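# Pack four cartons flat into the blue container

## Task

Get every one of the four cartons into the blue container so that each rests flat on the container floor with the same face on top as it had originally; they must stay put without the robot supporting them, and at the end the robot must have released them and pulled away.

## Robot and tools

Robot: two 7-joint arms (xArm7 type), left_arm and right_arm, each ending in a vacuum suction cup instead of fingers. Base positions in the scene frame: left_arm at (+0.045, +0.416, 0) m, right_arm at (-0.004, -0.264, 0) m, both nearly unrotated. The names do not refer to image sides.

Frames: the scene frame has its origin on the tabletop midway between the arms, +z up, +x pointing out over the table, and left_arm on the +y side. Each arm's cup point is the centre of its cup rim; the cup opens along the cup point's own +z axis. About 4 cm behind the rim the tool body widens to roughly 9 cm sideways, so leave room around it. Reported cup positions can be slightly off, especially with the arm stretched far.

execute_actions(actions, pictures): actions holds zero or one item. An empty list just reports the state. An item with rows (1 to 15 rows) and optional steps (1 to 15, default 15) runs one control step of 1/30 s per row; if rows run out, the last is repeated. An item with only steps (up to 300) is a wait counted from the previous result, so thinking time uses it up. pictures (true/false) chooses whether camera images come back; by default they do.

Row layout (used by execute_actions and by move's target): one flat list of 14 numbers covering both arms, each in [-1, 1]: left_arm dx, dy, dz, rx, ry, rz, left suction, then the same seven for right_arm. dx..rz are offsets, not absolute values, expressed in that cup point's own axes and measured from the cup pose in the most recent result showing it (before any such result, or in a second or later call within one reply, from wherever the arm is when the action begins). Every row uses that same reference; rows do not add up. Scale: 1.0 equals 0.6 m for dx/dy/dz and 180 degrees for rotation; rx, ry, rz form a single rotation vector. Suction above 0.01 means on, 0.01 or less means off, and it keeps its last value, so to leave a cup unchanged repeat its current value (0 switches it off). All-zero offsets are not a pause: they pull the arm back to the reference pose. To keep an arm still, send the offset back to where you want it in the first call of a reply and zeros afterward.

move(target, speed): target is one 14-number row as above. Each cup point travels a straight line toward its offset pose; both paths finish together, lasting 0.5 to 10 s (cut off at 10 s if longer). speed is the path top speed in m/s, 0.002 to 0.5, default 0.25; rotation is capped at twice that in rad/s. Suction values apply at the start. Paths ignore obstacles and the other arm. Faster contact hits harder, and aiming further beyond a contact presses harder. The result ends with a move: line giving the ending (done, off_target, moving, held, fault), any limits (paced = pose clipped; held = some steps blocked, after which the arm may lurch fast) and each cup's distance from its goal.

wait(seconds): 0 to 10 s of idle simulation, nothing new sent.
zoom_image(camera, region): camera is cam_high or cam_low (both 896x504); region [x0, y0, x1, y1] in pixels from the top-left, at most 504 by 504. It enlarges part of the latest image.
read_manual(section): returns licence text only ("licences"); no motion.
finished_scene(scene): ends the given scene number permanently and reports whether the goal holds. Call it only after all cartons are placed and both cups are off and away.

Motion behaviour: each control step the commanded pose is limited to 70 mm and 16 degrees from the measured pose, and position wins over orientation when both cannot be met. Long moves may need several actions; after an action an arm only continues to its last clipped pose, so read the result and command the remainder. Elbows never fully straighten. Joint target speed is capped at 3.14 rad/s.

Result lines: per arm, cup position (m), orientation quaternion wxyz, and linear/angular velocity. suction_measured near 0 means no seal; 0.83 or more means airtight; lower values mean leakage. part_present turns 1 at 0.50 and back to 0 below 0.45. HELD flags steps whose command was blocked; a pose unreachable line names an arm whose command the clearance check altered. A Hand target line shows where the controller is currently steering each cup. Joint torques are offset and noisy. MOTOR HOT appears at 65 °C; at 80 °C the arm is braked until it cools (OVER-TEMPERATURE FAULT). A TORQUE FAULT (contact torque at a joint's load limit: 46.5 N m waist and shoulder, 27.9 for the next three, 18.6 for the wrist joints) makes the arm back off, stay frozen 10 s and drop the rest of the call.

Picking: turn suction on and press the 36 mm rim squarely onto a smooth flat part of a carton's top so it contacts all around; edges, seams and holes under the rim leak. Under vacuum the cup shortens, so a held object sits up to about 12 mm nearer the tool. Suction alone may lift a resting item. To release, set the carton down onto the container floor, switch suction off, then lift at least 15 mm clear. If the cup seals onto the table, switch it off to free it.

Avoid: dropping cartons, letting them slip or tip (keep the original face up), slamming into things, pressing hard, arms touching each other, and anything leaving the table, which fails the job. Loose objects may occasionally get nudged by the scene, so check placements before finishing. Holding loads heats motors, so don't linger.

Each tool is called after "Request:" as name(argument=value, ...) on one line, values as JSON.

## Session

Request:
execute_actions(actions=[])

Request:
zoom_image(camera="cam_high", region=[280, 0, 600, 504])

Scene clock: 0.00 s of 6000.00 s.
left_arm: end_effector_position=(+0.4456, +0.4188, +0.2437) suction_measured=0.01 part_present=0 end_effector_quat_wxyz=(+0.001, -0.262, +0.965, -0.000) end_effector_velocity=(+0.000, -0.000, +0.000) end_effector_angular_velocity=(-0.000, -0.002, -0.001) | right_arm: end_effector_position=(+0.3967, -0.2719, +0.2425) suction_measured=0.00 part_present=0 end_effector_quat_wxyz=(-0.001, +0.271, +0.963, +0.001) end_effector_velocity=(-0.001, -0.000, -0.001) end_effector_angular_velocity=(-0.001, +0.003, +0.002)
Joint positions: left_arm=[ 0.001 -0.249  0.002  0.921  0.001  1.167  1.832] | right_arm=[ 0.001 -0.247 -0.001  0.92   0.002  1.168  2.882]
Joint velocities: left_arm=[ 0.    -0.    -0.001  0.001 -0.    -0.001  0.001] | right_arm=[-0.     0.    -0.    -0.002 -0.001  0.001 -0.002]
Joint torques (N m, as the arm reports them, + toward a larger angle): no reading
Hand target (left_arm): +0.446, +0.419, +0.244; +0.001, -0.262, +0.965, -0.000
Hand target (right_arm): +0.397, -0.272, +0.243; -0.001, +0.271, +0.963, +0.001

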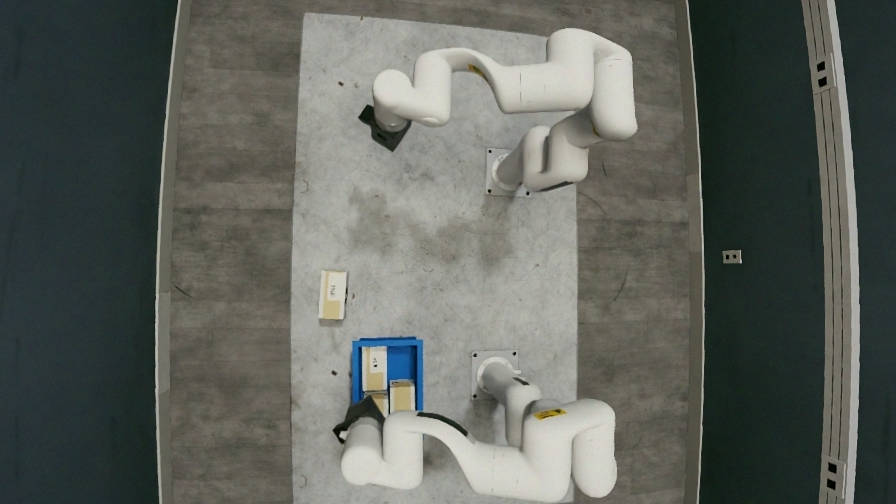

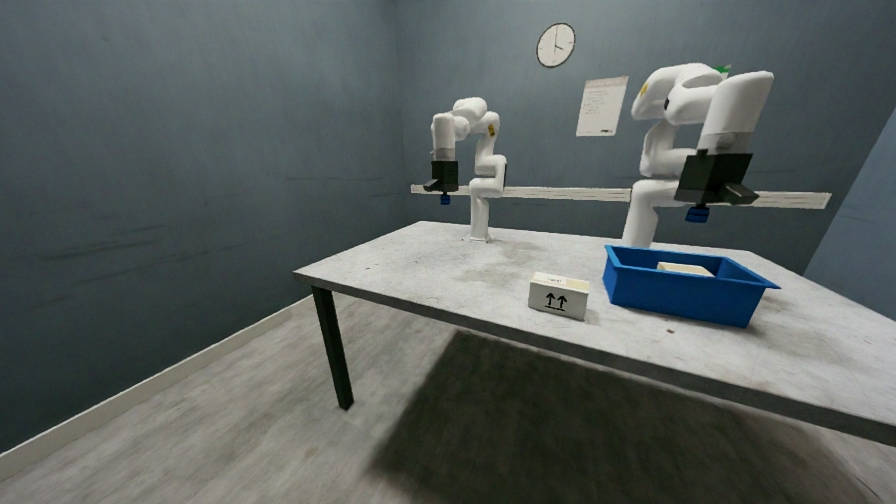

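Region (280, 0, 600, 504) of cam_high's 896x504 image, scaled by 1.000; it fills the left 320 columns of this view, and the rest is white.

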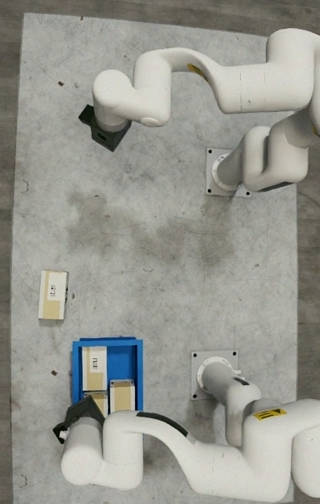

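Request:
move(target=[0.04,-0.518,0.1,0,0,0.169,0,0,0,0,0,0,0,0])

Request:
zoom_image(camera="cam_high", region=[290, 250, 470, 460])

Scene clock: 6.23 s of 6000.00 s.
left_arm: end_effector_position=(+0.5819, +0.1383, +0.1838) suction_measured=0.01 part_present=0 end_effector_quat_wxyz=(+0.002, +0.000, +1.000, -0.000) end_effector_velocity=(-0.004, -0.005, -0.004) end_effector_angular_velocity=(+0.001, +0.009, -0.011) | right_arm: end_effector_position=(+0.3967, -0.2719, +0.2425) suction_measured=0.00 part_present=0 end_effector_quat_wxyz=(-0.001, +0.271, +0.963, +0.001) end_effector_velocity=(-0.000, -0.000, +0.000) end_effector_angular_velocity=(-0.002, +0.001, +0.002)
Joint positions: left_arm=[-0.295  0.493 -0.241  1.658  0.124  1.177  1.805] | right_arm=[ 0.001 -0.247 -0.001  0.92   0.002  1.168  2.882]
Joint velocities: left_arm=[-0.006  0.007 -0.004 -0.001 -0.     0.002  0.001] | right_arm=[ 0.    -0.     0.    -0.    -0.002  0.001 -0.001]
Joint torques (N m, as the arm reports them, + toward a larger angle): left_arm=[ -0.12 -28.62  -2.73  18.89  -0.17  -1.     0.51] | right_arm=[  0.15 -18.12  -0.22  10.22  -1.06  -0.76   0.39]
Hand target (left_arm): +0.582, +0.138, +0.183; +0.001, +0.001, +1.000, -0.000
Hand target (right_arm): +0.397, -0.272, +0.243; -0.001, +0.271, +0.963, +0.001
Off the commanded pose (left_arm): 0.000 m, 0 deg.
Off the commanded pose (right_arm): 0.000 m, 0 deg.
After step 90, 1.43 s passed at rest.
move: done

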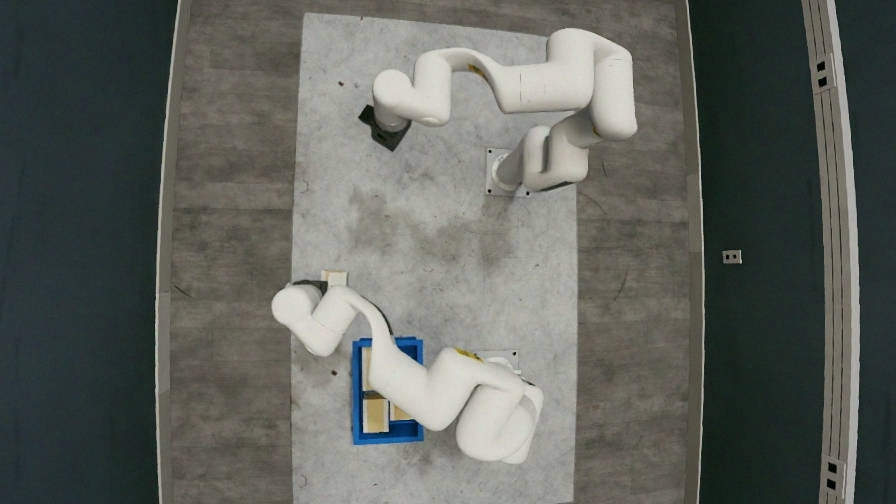

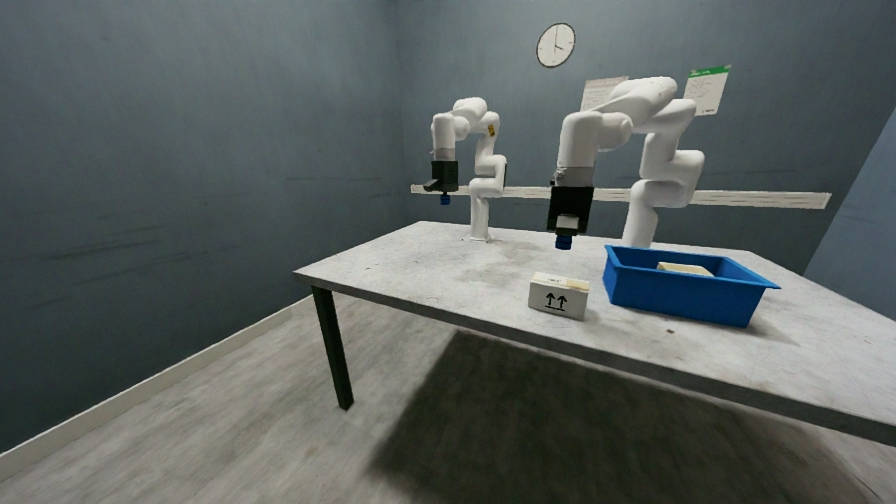

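Region (290, 250, 470, 460) of cam_high's 896x504 image, scaled by 2.400, with more detail than that image has; it fills the left 432 columns of this view, and the rest is white.

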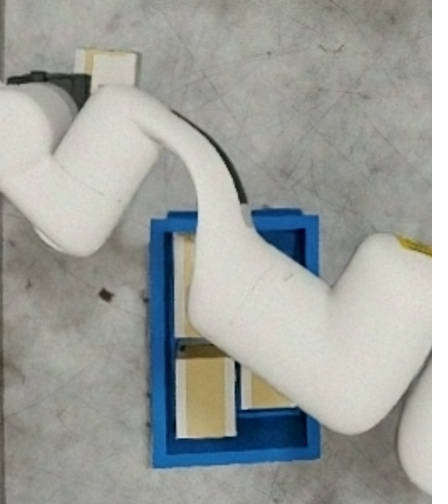

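Request:
move(target=[0.373,0.577,0,0,0,0,0,0,0,0,0,0,0,0])

Request:
move(target=[0,0,0.15,0,0,0,0,0,0,0,0,0,0,0], speed=0.1)

Request:
zoom_image(camera="cam_high", region=[290, 250, 470, 460])

Request:
zoom_image(camera="cam_low", region=[590, 190, 800, 330])

Scene clock: 15.70 s of 6000.00 s.
left_arm: end_effector_position=(+0.3587, +0.4848, +0.1839) suction_measured=0.01 part_present=0 end_effector_quat_wxyz=(+0.002, +0.001, +1.000, +0.000) end_effector_velocity=(-0.001, +0.001, -0.001) end_effector_angular_velocity=(-0.003, +0.002, +0.003) | right_arm: end_effector_position=(+0.3967, -0.2719, +0.2425) suction_measured=0.00 part_present=0 end_effector_quat_wxyz=(-0.001, +0.271, +0.963, +0.001) end_effector_velocity=(-0.001, +0.000, -0.001) end_effector_angular_velocity=(-0.001, +0.002, +0.000)
Joint positions: left_arm=[ 0.103 -0.484  0.102  0.551  0.055  1.03   2.526] | right_arm=[ 0.001 -0.247 -0.001  0.92   0.002  1.168  2.882]
Joint velocities: left_arm=[ 0.003 -0.001  0.002 -0.003 -0.002  0.     0.003] | right_arm=[ 0.    -0.001  0.    -0.002 -0.001  0.     0.   ]
Joint torques (N m, as the arm reports them, + toward a larger angle): left_arm=[-0.71 -6.96 -0.12 18.69  0.09 -0.99  0.88] | right_arm=[  0.36 -18.04  -0.33  10.51  -1.27  -0.89   0.37]
Hand target (left_arm): +0.359, +0.485, +0.184; +0.002, +0.000, +1.000, -0.000
Hand target (right_arm): +0.397, -0.272, +0.243; -0.001, +0.271, +0.963, +0.001
Off the commanded pose (left_arm): 0.001 m, 0 deg.
Off the commanded pose (right_arm): 0.000 m, 0 deg.
After step 90, 4.40 s passed at rest.
move: done

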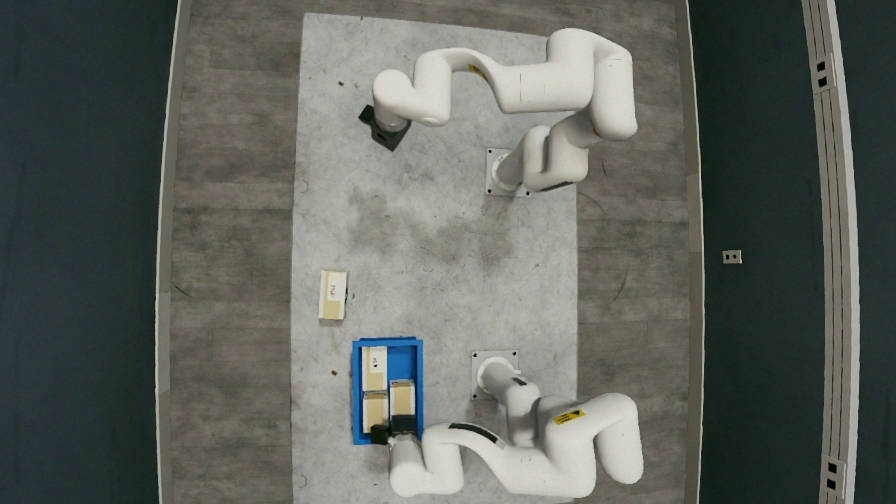

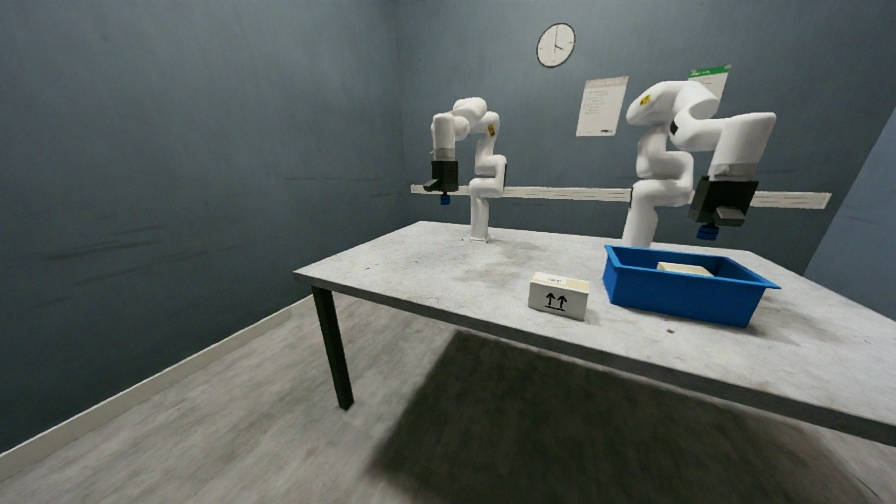

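Scene clock: 17.00 s of 6000.00 s.
left_arm: end_effector_position=(+0.3591, +0.4849, +0.0943) suction_measured=0.01 part_present=0 end_effector_quat_wxyz=(+0.002, +0.001, +1.000, +0.000) end_effector_velocity=(-0.001, -0.000, -0.002) end_effector_angular_velocity=(-0.000, +0.004, -0.001) | right_arm: end_effector_position=(+0.3967, -0.2719, +0.2425) suction_measured=0.00 part_present=0 end_effector_quat_wxyz=(-0.001, +0.271, +0.963, +0.001) end_effector_velocity=(-0.000, +0.001, -0.001) end_effector_angular_velocity=(+0.002, +0.001, -0.001)
Joint positions: left_arm=[ 0.1   -0.301  0.117  0.406  0.054  0.702  2.533] | right_arm=[ 0.001 -0.247 -0.001  0.92   0.002  1.168  2.882]
Joint velocities: left_arm=[-0.     0.002  0.    -0.003  0.001 -0.001  0.   ] | right_arm=[ 0.001  0.     0.    -0.001  0.002 -0.001  0.001]
Joint torques (N m, as the arm reports them, + toward a larger angle): left_arm=[ 0.54 -9.79 -0.64 16.04  0.02 -0.8   0.92] | right_arm=[  0.35 -17.62  -0.47  10.53  -0.8   -0.82   0.31]
Hand target (left_arm): +0.359, +0.485, +0.094; +0.002, +0.001, +1.000, +0.000
Hand target (right_arm): +0.397, -0.272, +0.243; -0.001, +0.271, +0.963, +0.001
Off the commanded pose (left_arm): 0.000 m, 0 deg.
Off the commanded pose (right_arm): 0.000 m, 0 deg.
move: done

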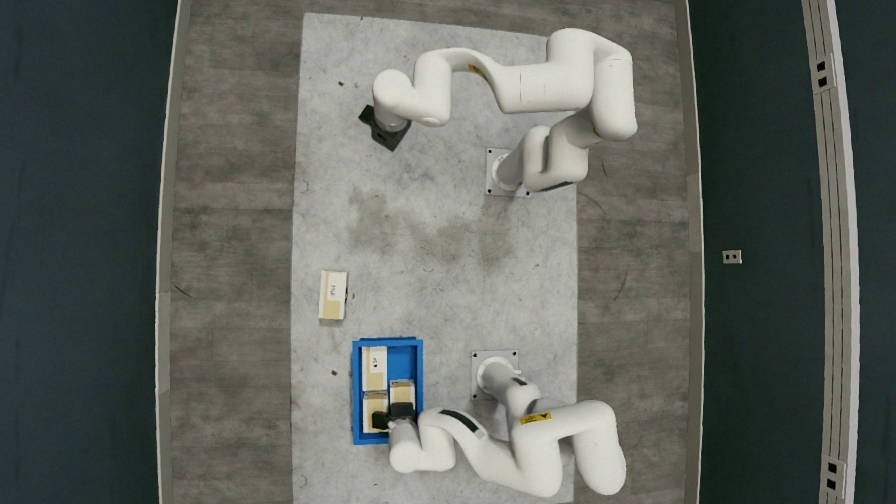

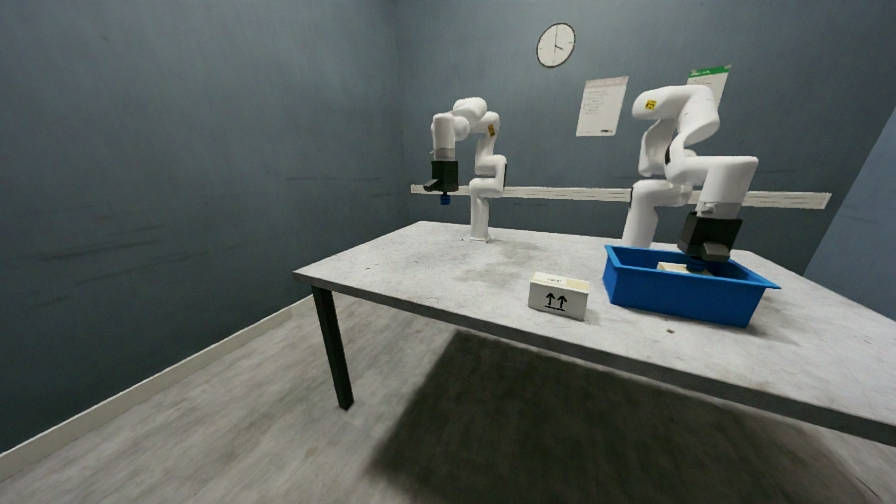

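Region (290, 250, 470, 460) of cam_high's 896x504 image, scaled by 2.400, with more detail than that image has; it fills the left 432 columns of this view, and the rest is white.

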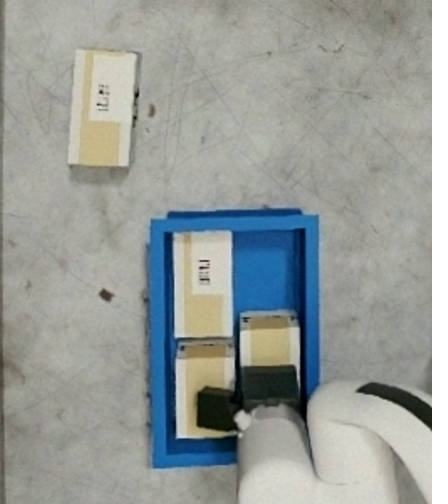

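Region (590, 190, 800, 330) of cam_low's 896x504 image, scaled by 2.400, with more detail than that image has.

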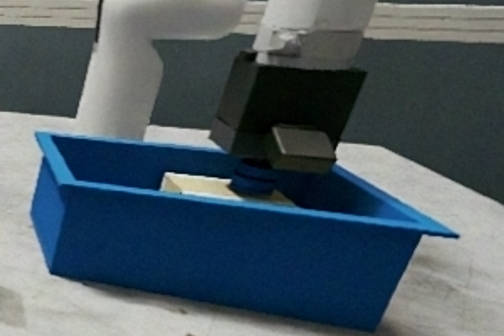

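Request:
move(target=[0,-0.015,0.047,0,0,0,1,0,0,0,0,0,0,0], speed=0.03)

Request:
execute_actions(actions=[{"steps":12}], pictures=false)

Scene clock: 20.40 s of 6000.00 s.
left_arm: end_effector_position=(+0.3695, +0.4783, +0.0754) suction_measured=0.96 part_present=1 end_effector_quat_wxyz=(+0.016, +0.001, +1.000, +0.003) end_effector_velocity=(+0.002, -0.001, +0.001) end_effector_angular_velocity=(-0.000, +0.000, -0.000) | right_arm: end_effector_position=(+0.3967, -0.2719, +0.2425) suction_measured=0.00 part_present=0 end_effector_quat_wxyz=(-0.001, +0.271, +0.963, +0.001) end_effector_velocity=(-0.000, +0.000, -0.000) end_effector_angular_velocity=(+0.002, +0.000, -0.001)
Joint positions: left_arm=[ 0.084 -0.232  0.108  0.391  0.043  0.59   2.515] | right_arm=[ 0.001 -0.247 -0.001  0.92   0.002  1.168  2.882]
Joint velocities: left_arm=[-0.004  0.004  0.001  0.006 -0.001  0.002 -0.002] | right_arm=[-0.     0.    -0.    -0.     0.002  0.    -0.   ]
Joint torques (N m, as the arm reports them, + toward a larger angle): left_arm=[-4.5  12.47 -3.92 -6.03 -1.06 -0.53 -0.09] | right_arm=[  0.24 -17.8   -0.32  10.34  -1.34  -0.91   0.34]
Hand target (left_arm): +0.359, +0.476, +0.066; +0.002, +0.001, +1.000, +0.000
Hand target (right_arm): +0.397, -0.272, +0.243; -0.001, +0.271, +0.963, +0.001
Off the commanded pose (left_arm): 0.014 m, 2 deg.
Off the commanded pose (right_arm): 0.000 m, 0 deg.
move: off_target (left_arm)

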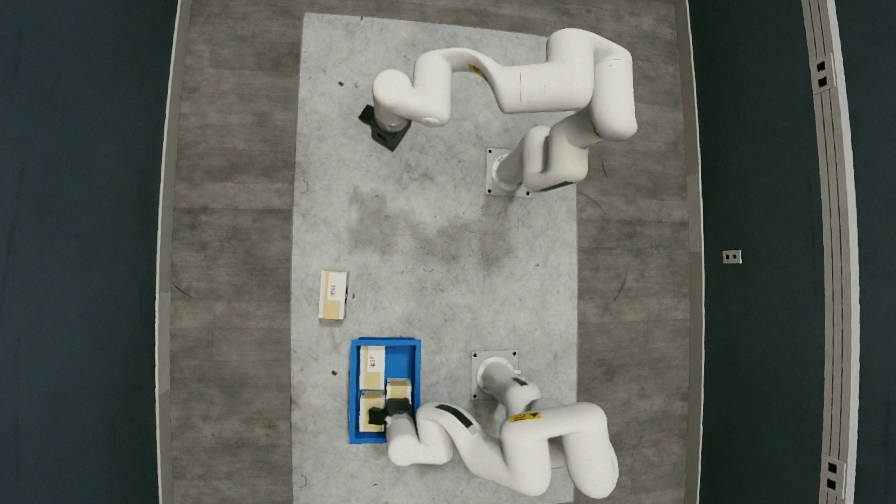

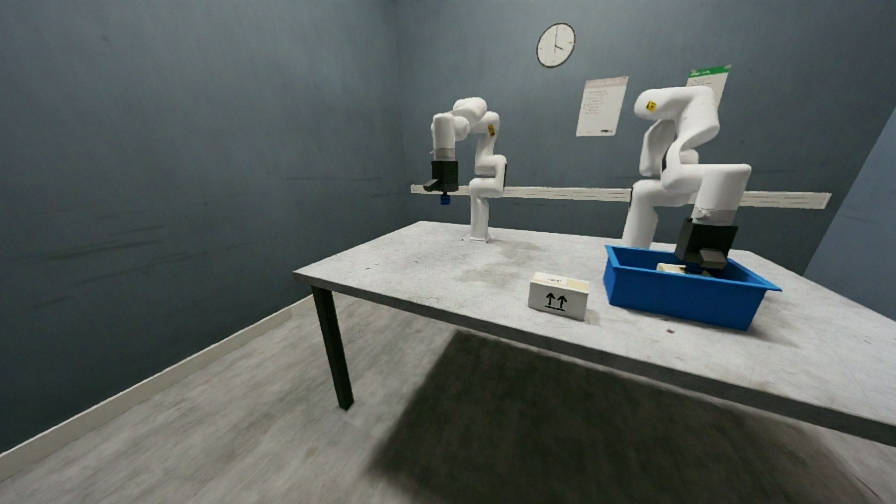

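Scene clock: 20.80 s of 6000.00 s.
left_arm: end_effector_position=(+0.3697, +0.4781, +0.0754) suction_measured=0.96 part_present=1 end_effector_quat_wxyz=(+0.016, +0.001, +1.000, +0.003) end_effector_velocity=(+0.000, -0.000, -0.000) end_effector_angular_velocity=(-0.001, +0.001, +0.001) | right_arm: end_effector_position=(+0.3967, -0.2719, +0.2425) suction_measured=0.00 part_present=0 end_effector_quat_wxyz=(-0.001, +0.271, +0.963, +0.001) end_effector_velocity=(+0.001, +0.000, +0.001) end_effector_angular_velocity=(+0.001, -0.002, +0.001)
Joint positions: left_arm=[ 0.083 -0.231  0.108  0.392  0.043  0.59   2.514] | right_arm=[ 0.001 -0.247 -0.001  0.92   0.002  1.168  2.882]
Joint velocities: left_arm=[-0.001  0.001 -0.     0.001 -0.001  0.001 -0.001] | right_arm=[ 0.    -0.     0.     0.003  0.001  0.001 -0.001]
Joint torques (N m, as the arm reports them, + toward a larger angle): left_arm=[-5.77 12.69 -4.24 -6.48 -1.26  0.04  0.04] | right_arm=[  0.05 -17.7   -0.46  10.26  -1.09  -0.89   0.36]
Hand target (left_arm): +0.359, +0.476, +0.066; +0.002, +0.001, +1.000, +0.000
Hand target (right_arm): +0.397, -0.272, +0.243; -0.001, +0.271, +0.963, +0.001
Off the commanded pose (left_arm): 0.014 m, 2 deg.
Off the commanded pose (right_arm): 0.000 m, 0 deg.
Steps of this call (steps 1 to 12: nothing new was sent). Readings (end_effector_position | what the end effector reports):
1: left_arm (+0.3696, +0.4783, +0.0754) | right_arm (+0.3967, -0.2719, +0.2425) | left_arm suction_measured=0.96 part_present=1 | right_arm suction_measured=0.00 part_present=0
2: left_arm (+0.3696, +0.4783, +0.0754) | right_arm (+0.3967, -0.2719, +0.2425) | left_arm suction_measured=0.96 part_present=1 | right_arm suction_measured=0.00 part_present=0
4: left_arm (+0.3696, +0.4782, +0.0754) | right_arm (+0.3967, -0.2719, +0.2425) | left_arm suction_measured=0.96 part_present=1 | right_arm suction_measured=0.00 part_present=0
8: left_arm (+0.3697, +0.4782, +0.0754) | right_arm (+0.3967, -0.2719, +0.2425) | left_arm suction_measured=0.96 part_present=1 | right_arm suction_measured=0.00 part_present=0
12: the state above

Request:
move(target=[0,0,-0.014,0,0.009,0,1,0,0,0,0,0,0,0], speed=0.03)

Request:
move(target=[0.004,0.066,0,0,0,0,1,0,0,0,0,0,0,0], speed=0.05)

Request:
move(target=[0,0,0.011,0,0,0,1,0,0,0,0,0,0,0], speed=0.02)

Request:
zoom_image(camera="cam_high", region=[290, 250, 470, 460])

Scene clock: 25.43 s of 6000.00 s.
left_arm: end_effector_position=(+0.3691, +0.4780, +0.0835) suction_measured=0.96 part_present=1 end_effector_quat_wxyz=(+0.001, +0.001, +1.000, +0.002) end_effector_velocity=(+0.003, +0.000, +0.002) end_effector_angular_velocity=(+0.001, -0.009, +0.002) | right_arm: end_effector_position=(+0.3967, -0.2719, +0.2425) suction_measured=0.00 part_present=0 end_effector_quat_wxyz=(-0.001, +0.271, +0.963, +0.001) end_effector_velocity=(+0.000, -0.000, +0.000) end_effector_angular_velocity=(-0.000, -0.000, +0.001)
Joint positions: left_arm=[ 0.085 -0.238  0.102  0.424  0.047  0.659  2.508] | right_arm=[ 0.001 -0.247 -0.001  0.92   0.002  1.168  2.882]
Joint velocities: left_arm=[-0.    -0.002 -0.     0.005 -0.001 -0.002 -0.001] | right_arm=[-0.     0.    -0.     0.    -0.     0.    -0.001]
Joint torques (N m, as the arm reports them, + toward a larger angle): left_arm=[  0.08 -11.61  -0.47  17.43   0.03  -1.16   1.02] | right_arm=[  0.06 -17.52  -0.27  10.07  -1.17  -0.61   0.38]
Hand target (left_arm): +0.369, +0.478, +0.084; +0.001, +0.001, +1.000, +0.003
Hand target (right_arm): +0.397, -0.272, +0.243; -0.001, +0.271, +0.963, +0.001
Off the commanded pose (left_arm): 0.000 m, 0 deg.
Off the commanded pose (right_arm): 0.000 m, 0 deg.
After step 90, 0.67 s passed at rest.
move: done

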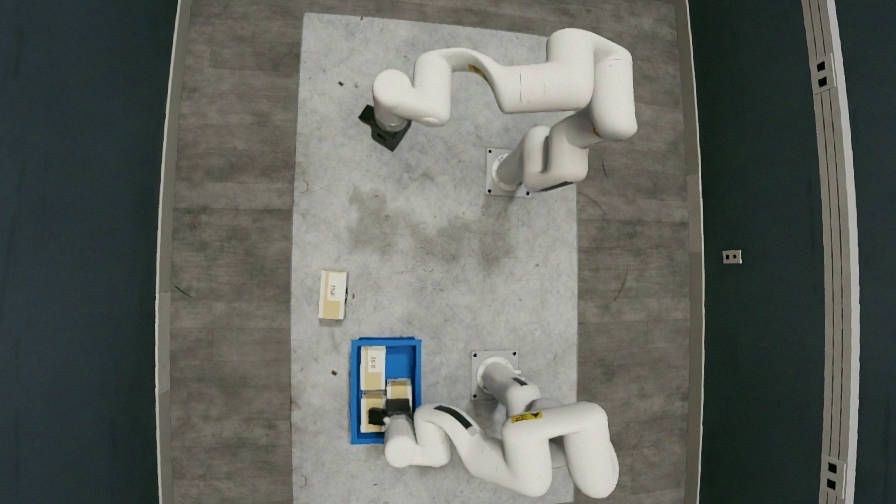

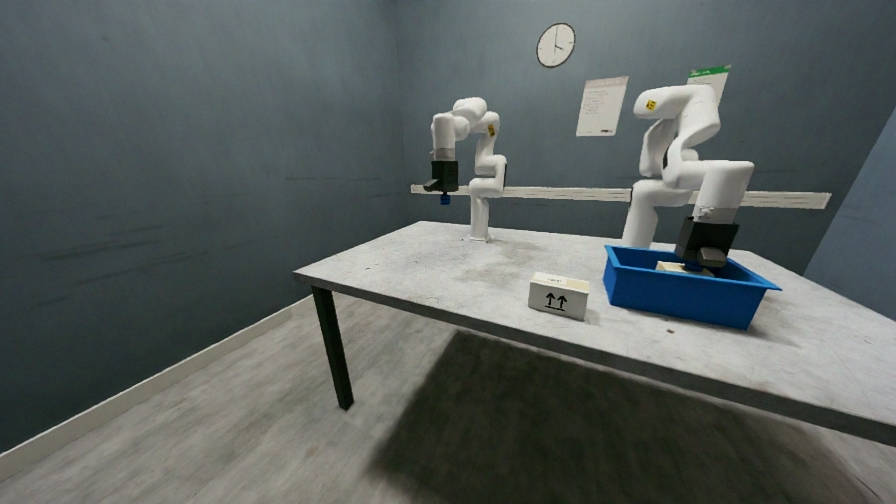

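Scene clock: 26.53 s of 6000.00 s.
left_arm: end_effector_position=(+0.3667, +0.5173, +0.0836) suction_measured=0.96 part_present=1 end_effector_quat_wxyz=(+0.001, +0.001, +1.000, +0.003) end_effector_velocity=(+0.001, +0.002, +0.001) end_effector_angular_velocity=(+0.001, -0.002, +0.003) | right_arm: end_effector_position=(+0.3967, -0.2719, +0.2425) suction_measured=0.00 part_present=0 end_effector_quat_wxyz=(-0.001, +0.271, +0.963, +0.001) end_effector_velocity=(-0.000, +0.000, -0.001) end_effector_angular_velocity=(-0.000, +0.002, -0.000)
Joint positions: left_arm=[ 0.135 -0.215  0.17   0.448  0.067  0.658  2.61 ] | right_arm=[ 0.001 -0.247 -0.001  0.92   0.002  1.168  2.882]
Joint velocities: left_arm=[ 0.003  0.001  0.002  0.002  0.001 -0.001  0.001] | right_arm=[ 0.     0.     0.    -0.001 -0.     0.     0.001]
Joint torques (N m, as the arm reports them, + toward a larger angle): left_arm=[  1.41 -13.01   0.43  18.12   0.81  -1.79   0.87] | right_arm=[  0.42 -17.66  -0.32  10.64  -1.19  -0.87   0.47]
Hand target (left_arm): +0.367, +0.518, +0.084; +0.001, +0.001, +1.000, +0.003
Hand target (right_arm): +0.397, -0.272, +0.243; -0.001, +0.271, +0.963, +0.001
Off the commanded pose (left_arm): 0.000 m, 0 deg.
Off the commanded pose (right_arm): 0.000 m, 0 deg.
move: done

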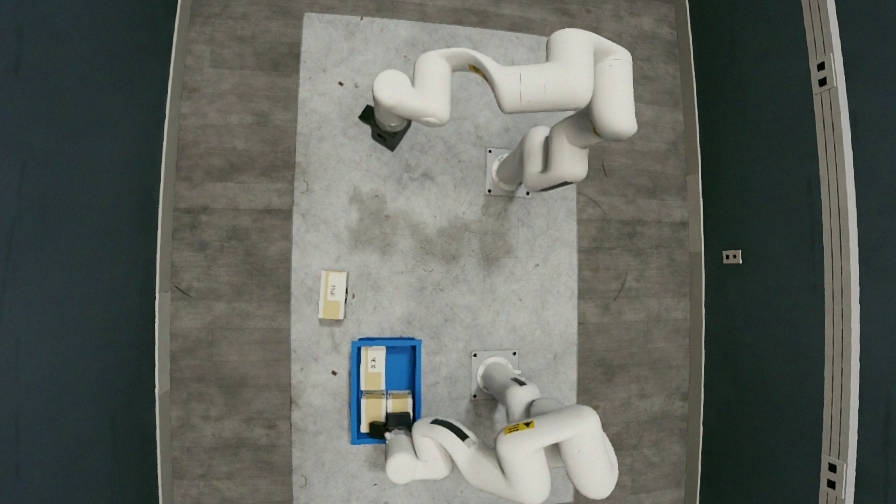

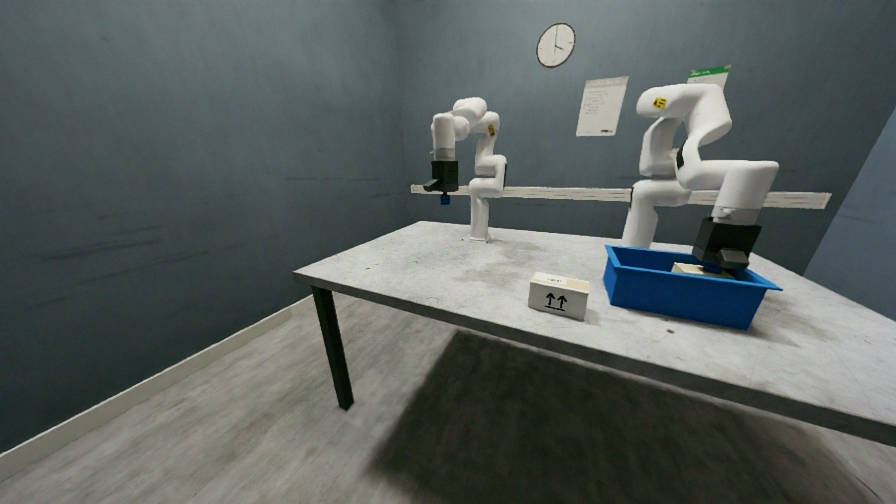

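Scene clock: 27.23 s of 6000.00 s.
left_arm: end_effector_position=(+0.3673, +0.5175, +0.0777) suction_measured=0.96 part_present=1 end_effector_quat_wxyz=(+0.002, +0.001, +1.000, +0.003) end_effector_velocity=(+0.001, -0.000, +0.000) end_effector_angular_velocity=(+0.001, -0.003, -0.001) | right_arm: end_effector_position=(+0.3967, -0.2719, +0.2425) suction_measured=0.00 part_present=0 end_effector_quat_wxyz=(-0.001, +0.271, +0.963, +0.001) end_effector_velocity=(-0.000, +0.000, -0.000) end_effector_angular_velocity=(+0.001, +0.001, -0.002)
Joint positions: left_arm=[ 0.134 -0.197  0.171  0.443  0.064  0.633  2.612] | right_arm=[ 0.001 -0.247 -0.001  0.92   0.002  1.168  2.882]
Joint velocities: left_arm=[-0.     0.    -0.001 -0.    -0.001 -0.003  0.   ] | right_arm=[-0.    -0.    -0.    -0.     0.001  0.001  0.001]
Joint torques (N m, as the arm reports them, + toward a larger angle): left_arm=[  0.93 -10.32   0.69  15.22   0.57  -1.71   0.83] | right_arm=[  0.65 -17.97  -0.28  10.32  -1.04  -0.84   0.3 ]
Hand target (left_arm): +0.367, +0.517, +0.077; +0.001, +0.001, +1.000, +0.003
Hand target (right_arm): +0.397, -0.272, +0.243; -0.001, +0.271, +0.963, +0.001
Off the commanded pose (left_arm): 0.001 m, 0 deg.
Off the commanded pose (right_arm): 0.000 m, 0 deg.
move: done

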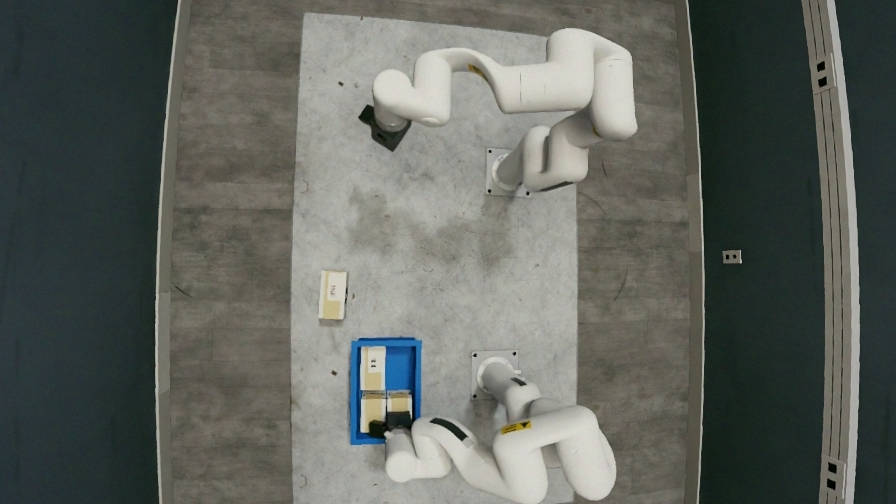

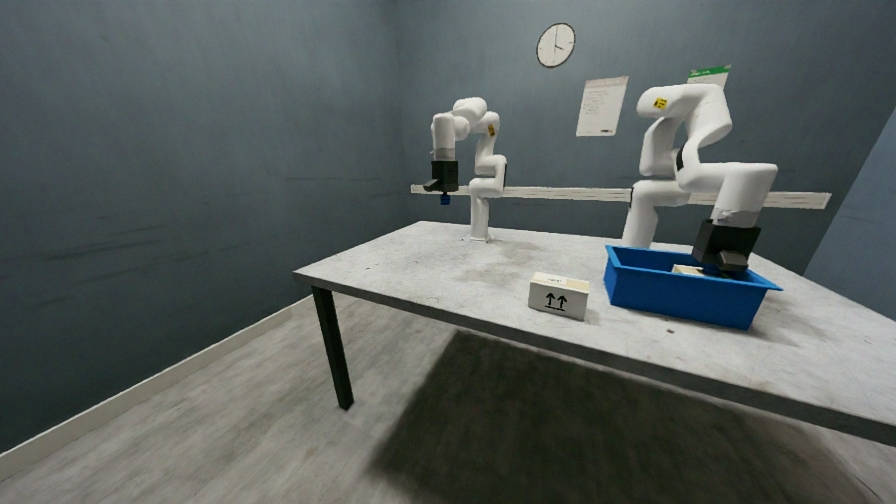

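Region (290, 250, 470, 460) of cam_high's 896x504 image, scaled by 2.400, with more detail than that image has; it fills the left 432 columns of this view, and the rest is white.

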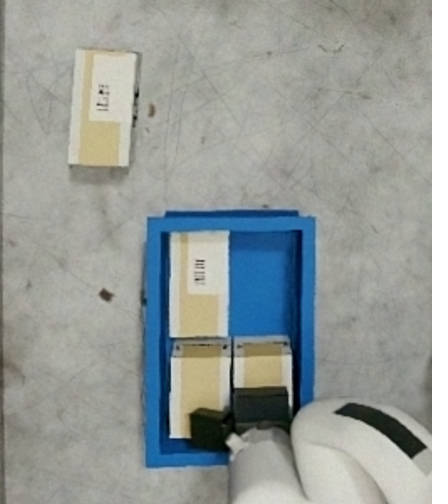

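Request:
execute_actions(actions=[{"rows":[[0,0,-0.004,0,0,0,0,0,0,0,0,0,0,0]],"steps":8}], pictures=false)

Request:
move(target=[0,0,-0.16,0,0,0,0,0,0,0,0,0,0,0], speed=0.15)

Request:
move(target=[-0.342,-0.63,0,0,0,0.022,0,0,0,0,0,0,0,0])

Request:
move(target=[0,0,0.14,0,0,0,0,0,0,0,0,0,0,0], speed=0.1)

Request:
zoom_image(camera="cam_high", region=[270, 250, 450, 460])

Request:
zoom_image(camera="cam_low", region=[500, 200, 660, 330])

Scene clock: 32.63 s of 6000.00 s.
left_arm: end_effector_position=(+0.3671, +0.5179, +0.0798) suction_measured=0.01 part_present=0 end_effector_quat_wxyz=(+0.001, +0.001, +1.000, +0.003) end_effector_velocity=(+0.001, -0.001, +0.001) end_effector_angular_velocity=(+0.001, -0.000, -0.005) | right_arm: end_effector_position=(+0.3967, -0.2719, +0.2425) suction_measured=0.00 part_present=0 end_effector_quat_wxyz=(-0.001, +0.271, +0.963, +0.001) end_effector_velocity=(+0.001, +0.000, +0.001) end_effector_angular_velocity=(+0.001, -0.002, -0.000)
Joint positions: left_arm=[ 0.135 -0.203  0.172  0.445  0.065  0.642  2.611] | right_arm=[ 0.001 -0.247 -0.001  0.92   0.002  1.168  2.882]
Joint velocities: left_arm=[-0.003 -0.003 -0.002  0.002  0.001  0.004 -0.001] | right_arm=[-0.    -0.     0.     0.001  0.002 -0.001 -0.   ]
Joint torques (N m, as the arm reports them, + toward a larger angle): left_arm=[-0.06 -7.33  0.13 11.18  0.21 -0.32  0.9 ] | right_arm=[  0.29 -17.48  -0.14  10.25  -1.28  -0.93   0.32]
Hand target (left_arm): +0.367, +0.518, +0.080; +0.002, +0.001, +1.000, +0.003
Hand target (right_arm): +0.397, -0.272, +0.243; -0.001, +0.271, +0.963, +0.001
Off the commanded pose (left_arm): 0.000 m, 0 deg.
Off the commanded pose (right_arm): 0.000 m, 0 deg.
Steps of this call (steps 1 to 90: nothing new was sent; then 2.13 s passed at rest; steps 91 to 98: all 8 steps of this action). Readings (end_effector_position | what the end effector reports):
91: left_arm (+0.3668, +0.5174, +0.0771) | right_arm (+0.3967, -0.2719, +0.2425) | left_arm suction_measured=0.73 part_present=1 | right_arm suction_measured=0.00 part_present=0
92: left_arm (+0.3666, +0.5174, +0.0776) | right_arm (+0.3967, -0.2719, +0.2425) | left_arm suction_measured=0.29 part_present=0 | right_arm suction_measured=0.00 part_present=0
94: left_arm (+0.3670, +0.5181, +0.0791) | right_arm (+0.3967, -0.2719, +0.2425) | left_arm suction_measured=0.01 part_present=0 | right_arm suction_measured=0.00 part_present=0
98: the state above

Scene clock: 33.93 s of 6000.00 s.
left_arm: end_effector_position=(+0.3668, +0.5171, +0.1755) suction_measured=0.01 part_present=0 end_effector_quat_wxyz=(+0.001, +0.001, +1.000, +0.003) end_effector_velocity=(+0.003, +0.001, +0.004) end_effector_angular_velocity=(+0.003, -0.010, -0.000) | right_arm: end_effector_position=(+0.3967, -0.2719, +0.2425) suction_measured=0.00 part_present=0 end_effector_quat_wxyz=(-0.001, +0.271, +0.963, +0.001) end_effector_velocity=(+0.000, -0.000, +0.001) end_effector_angular_velocity=(-0.001, -0.002, +0.000)
Joint positions: left_arm=[ 0.139 -0.412  0.15   0.582  0.077  0.988  2.595] | right_arm=[ 0.001 -0.247 -0.001  0.92   0.002  1.168  2.882]
Joint velocities: left_arm=[-0.    -0.004  0.     0.008  0.     0.001  0.001] | right_arm=[-0.    -0.    -0.     0.001 -0.001 -0.    -0.   ]
Joint torques (N m, as the arm reports them, + toward a larger angle): left_arm=[-0.05 -8.8  -0.95 18.66  0.16 -0.91  0.97] | right_arm=[  0.25 -17.68  -0.2   10.52  -1.01  -0.61   0.35]
Hand target (left_arm): +0.367, +0.517, +0.176; +0.001, +0.001, +1.000, +0.003
Hand target (right_arm): +0.397, -0.272, +0.243; -0.001, +0.271, +0.963, +0.001
Off the commanded pose (left_arm): 0.000 m, 0 deg.
Off the commanded pose (right_arm): 0.000 m, 0 deg.
move: done

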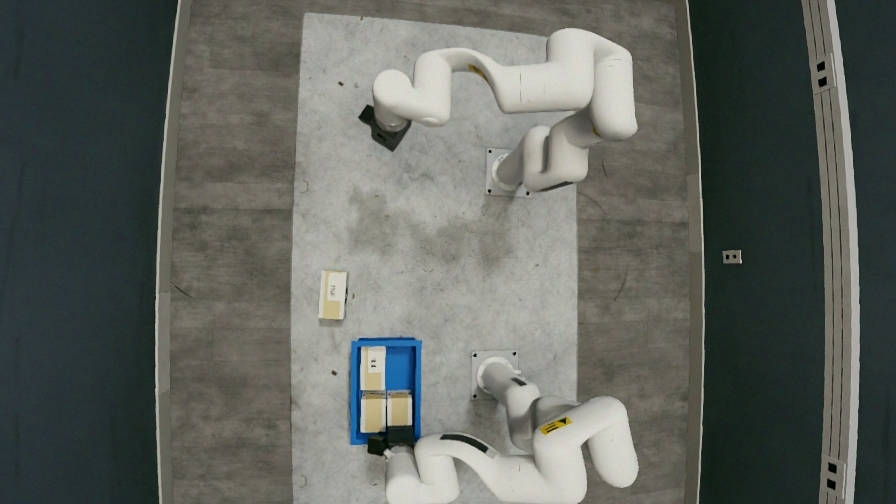

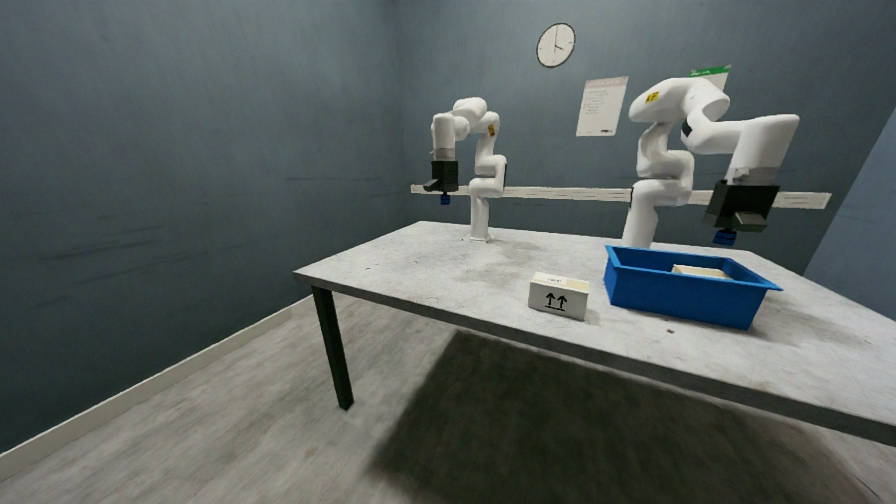

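Scene clock: 36.17 s of 6000.00 s.
left_arm: end_effector_position=(+0.5714, +0.1386, +0.1736) suction_measured=0.01 part_present=0 end_effector_quat_wxyz=(+0.001, +0.035, +0.999, +0.002) end_effector_velocity=(-0.004, -0.006, -0.002) end_effector_angular_velocity=(-0.002, +0.005, -0.011) | right_arm: end_effector_position=(+0.3967, -0.2719, +0.2425) suction_measured=0.00 part_present=0 end_effector_quat_wxyz=(-0.001, +0.271, +0.963, +0.001) end_effector_velocity=(-0.000, -0.000, +0.000) end_effector_angular_velocity=(-0.001, +0.001, -0.001)
Joint positions: left_arm=[-0.286  0.47  -0.255  1.592  0.132  1.139  1.859] | right_arm=[ 0.001 -0.247 -0.001  0.92   0.002  1.168  2.882]
Joint velocities: left_arm=[-0.007  0.005 -0.005  0.001 -0.002  0.001  0.   ] | right_arm=[ 0.    -0.    -0.     0.001 -0.001  0.001  0.002]
Joint torques (N m, as the arm reports them, + toward a larger angle): left_arm=[ -0.6  -28.24  -2.96  18.65   0.81  -1.28   0.83] | right_arm=[  0.39 -17.24  -0.63  10.45  -1.05  -0.81   0.42]
Hand target (left_arm): +0.571, +0.138, +0.173; +0.001, +0.035, +0.999, +0.002
Hand target (right_arm): +0.397, -0.272, +0.243; -0.001, +0.271, +0.963, +0.001
Off the commanded pose (left_arm): 0.000 m, 0 deg.
Off the commanded pose (right_arm): 0.000 m, 0 deg.
move: done

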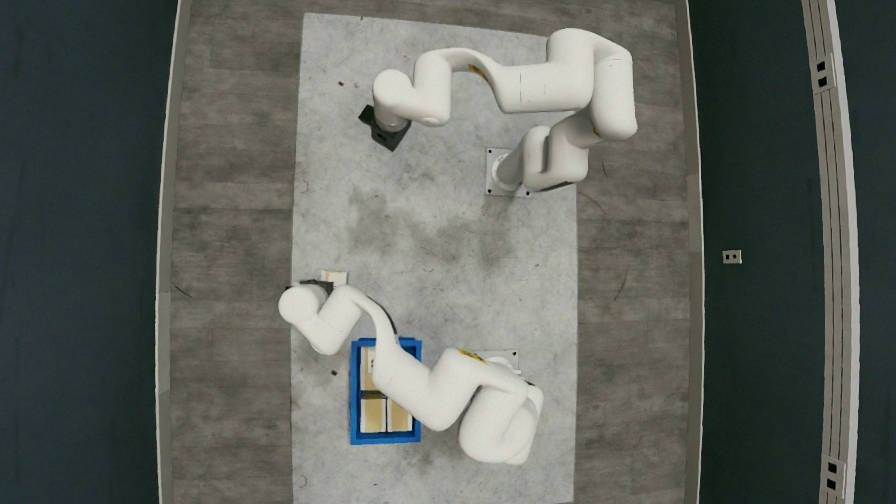

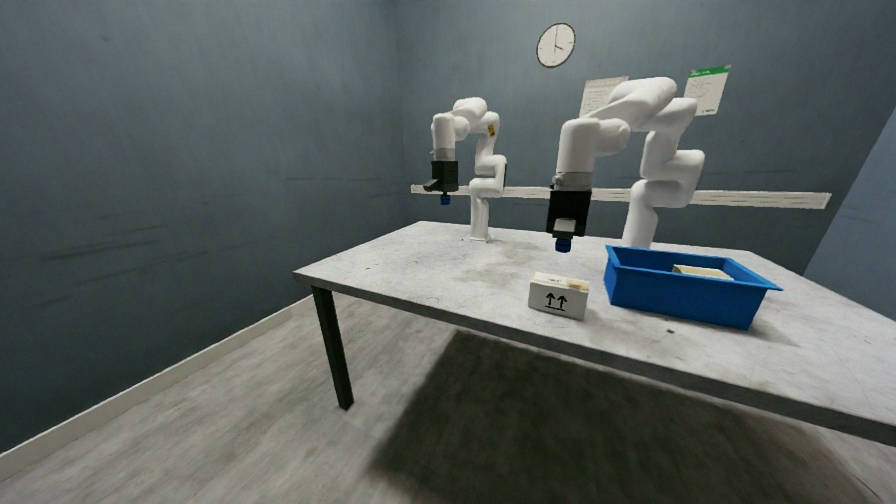

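Scene clock: 37.43 s of 6000.00 s.
left_arm: end_effector_position=(+0.5716, +0.1388, +0.0901) suction_measured=0.01 part_present=0 end_effector_quat_wxyz=(+0.002, +0.035, +0.999, +0.002) end_effector_velocity=(-0.004, +0.003, -0.006) end_effector_angular_velocity=(+0.007, +0.012, -0.000) | right_arm: end_effector_position=(+0.3967, -0.2719, +0.2425) suction_measured=0.00 part_present=0 end_effector_quat_wxyz=(-0.001, +0.271, +0.963, +0.001) end_effector_velocity=(-0.000, +0.000, -0.000) end_effector_angular_velocity=(+0.000, +0.001, +0.001)
Joint positions: left_arm=[-0.292  0.563 -0.239  1.486  0.163  0.941  1.838] | right_arm=[ 0.001 -0.247 -0.001  0.92   0.002  1.168  2.882]
Joint velocities: left_arm=[ 0.     0.005  0.001 -0.008  0.001  0.     0.   ] | right_arm=[ 0.001 -0.     0.    -0.     0.     0.     0.   ]
Joint torques (N m, as the arm reports them, + toward a larger angle): left_arm=[ -0.07 -30.54  -2.92  18.2   -0.04  -1.39   0.68] | right_arm=[  0.09 -17.76  -0.42  10.52  -1.08  -0.95   0.31]
Hand target (left_arm): +0.571, +0.139, +0.090; +0.001, +0.035, +0.999, +0.002
Hand target (right_arm): +0.397, -0.272, +0.243; -0.001, +0.271, +0.963, +0.001
Off the commanded pose (left_arm): 0.001 m, 0 deg.
Off the commanded pose (right_arm): 0.000 m, 0 deg.
move: done

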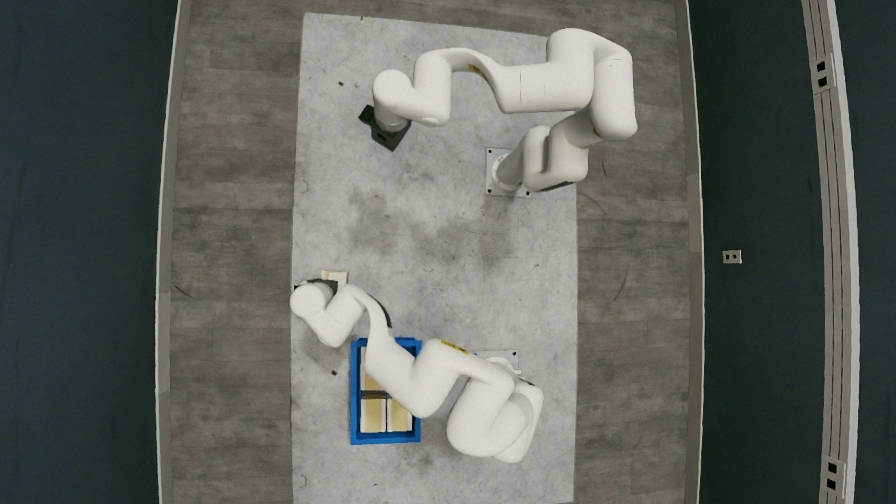

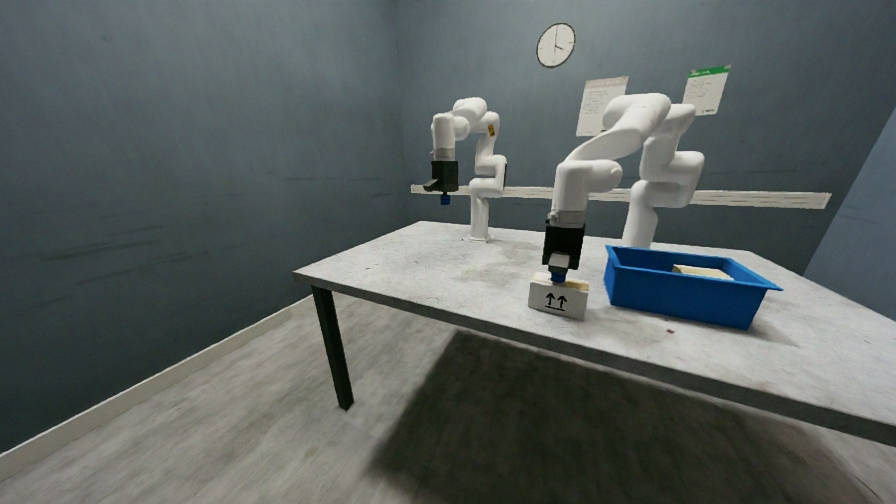

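Region (270, 250, 450, 460) of cam_high's 896x504 image, scaled by 2.400, with more detail than that image has; it fills the left 432 columns of this view, and the rest is white.

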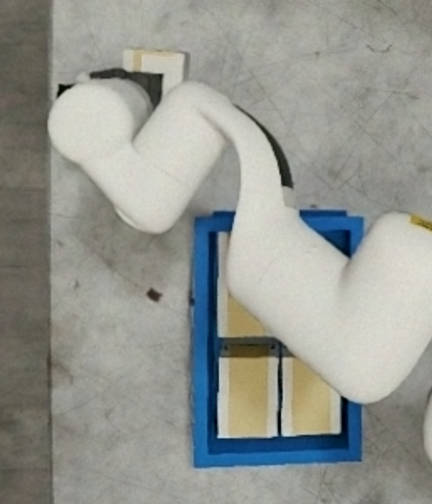

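Region (500, 200, 660, 330) of cam_low's 896x504 image, scaled by 3.150, with more detail than that image has; it fills the top 410 rows of this view, and the rest is white.

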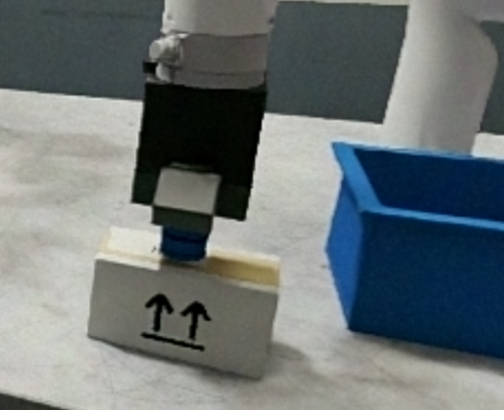

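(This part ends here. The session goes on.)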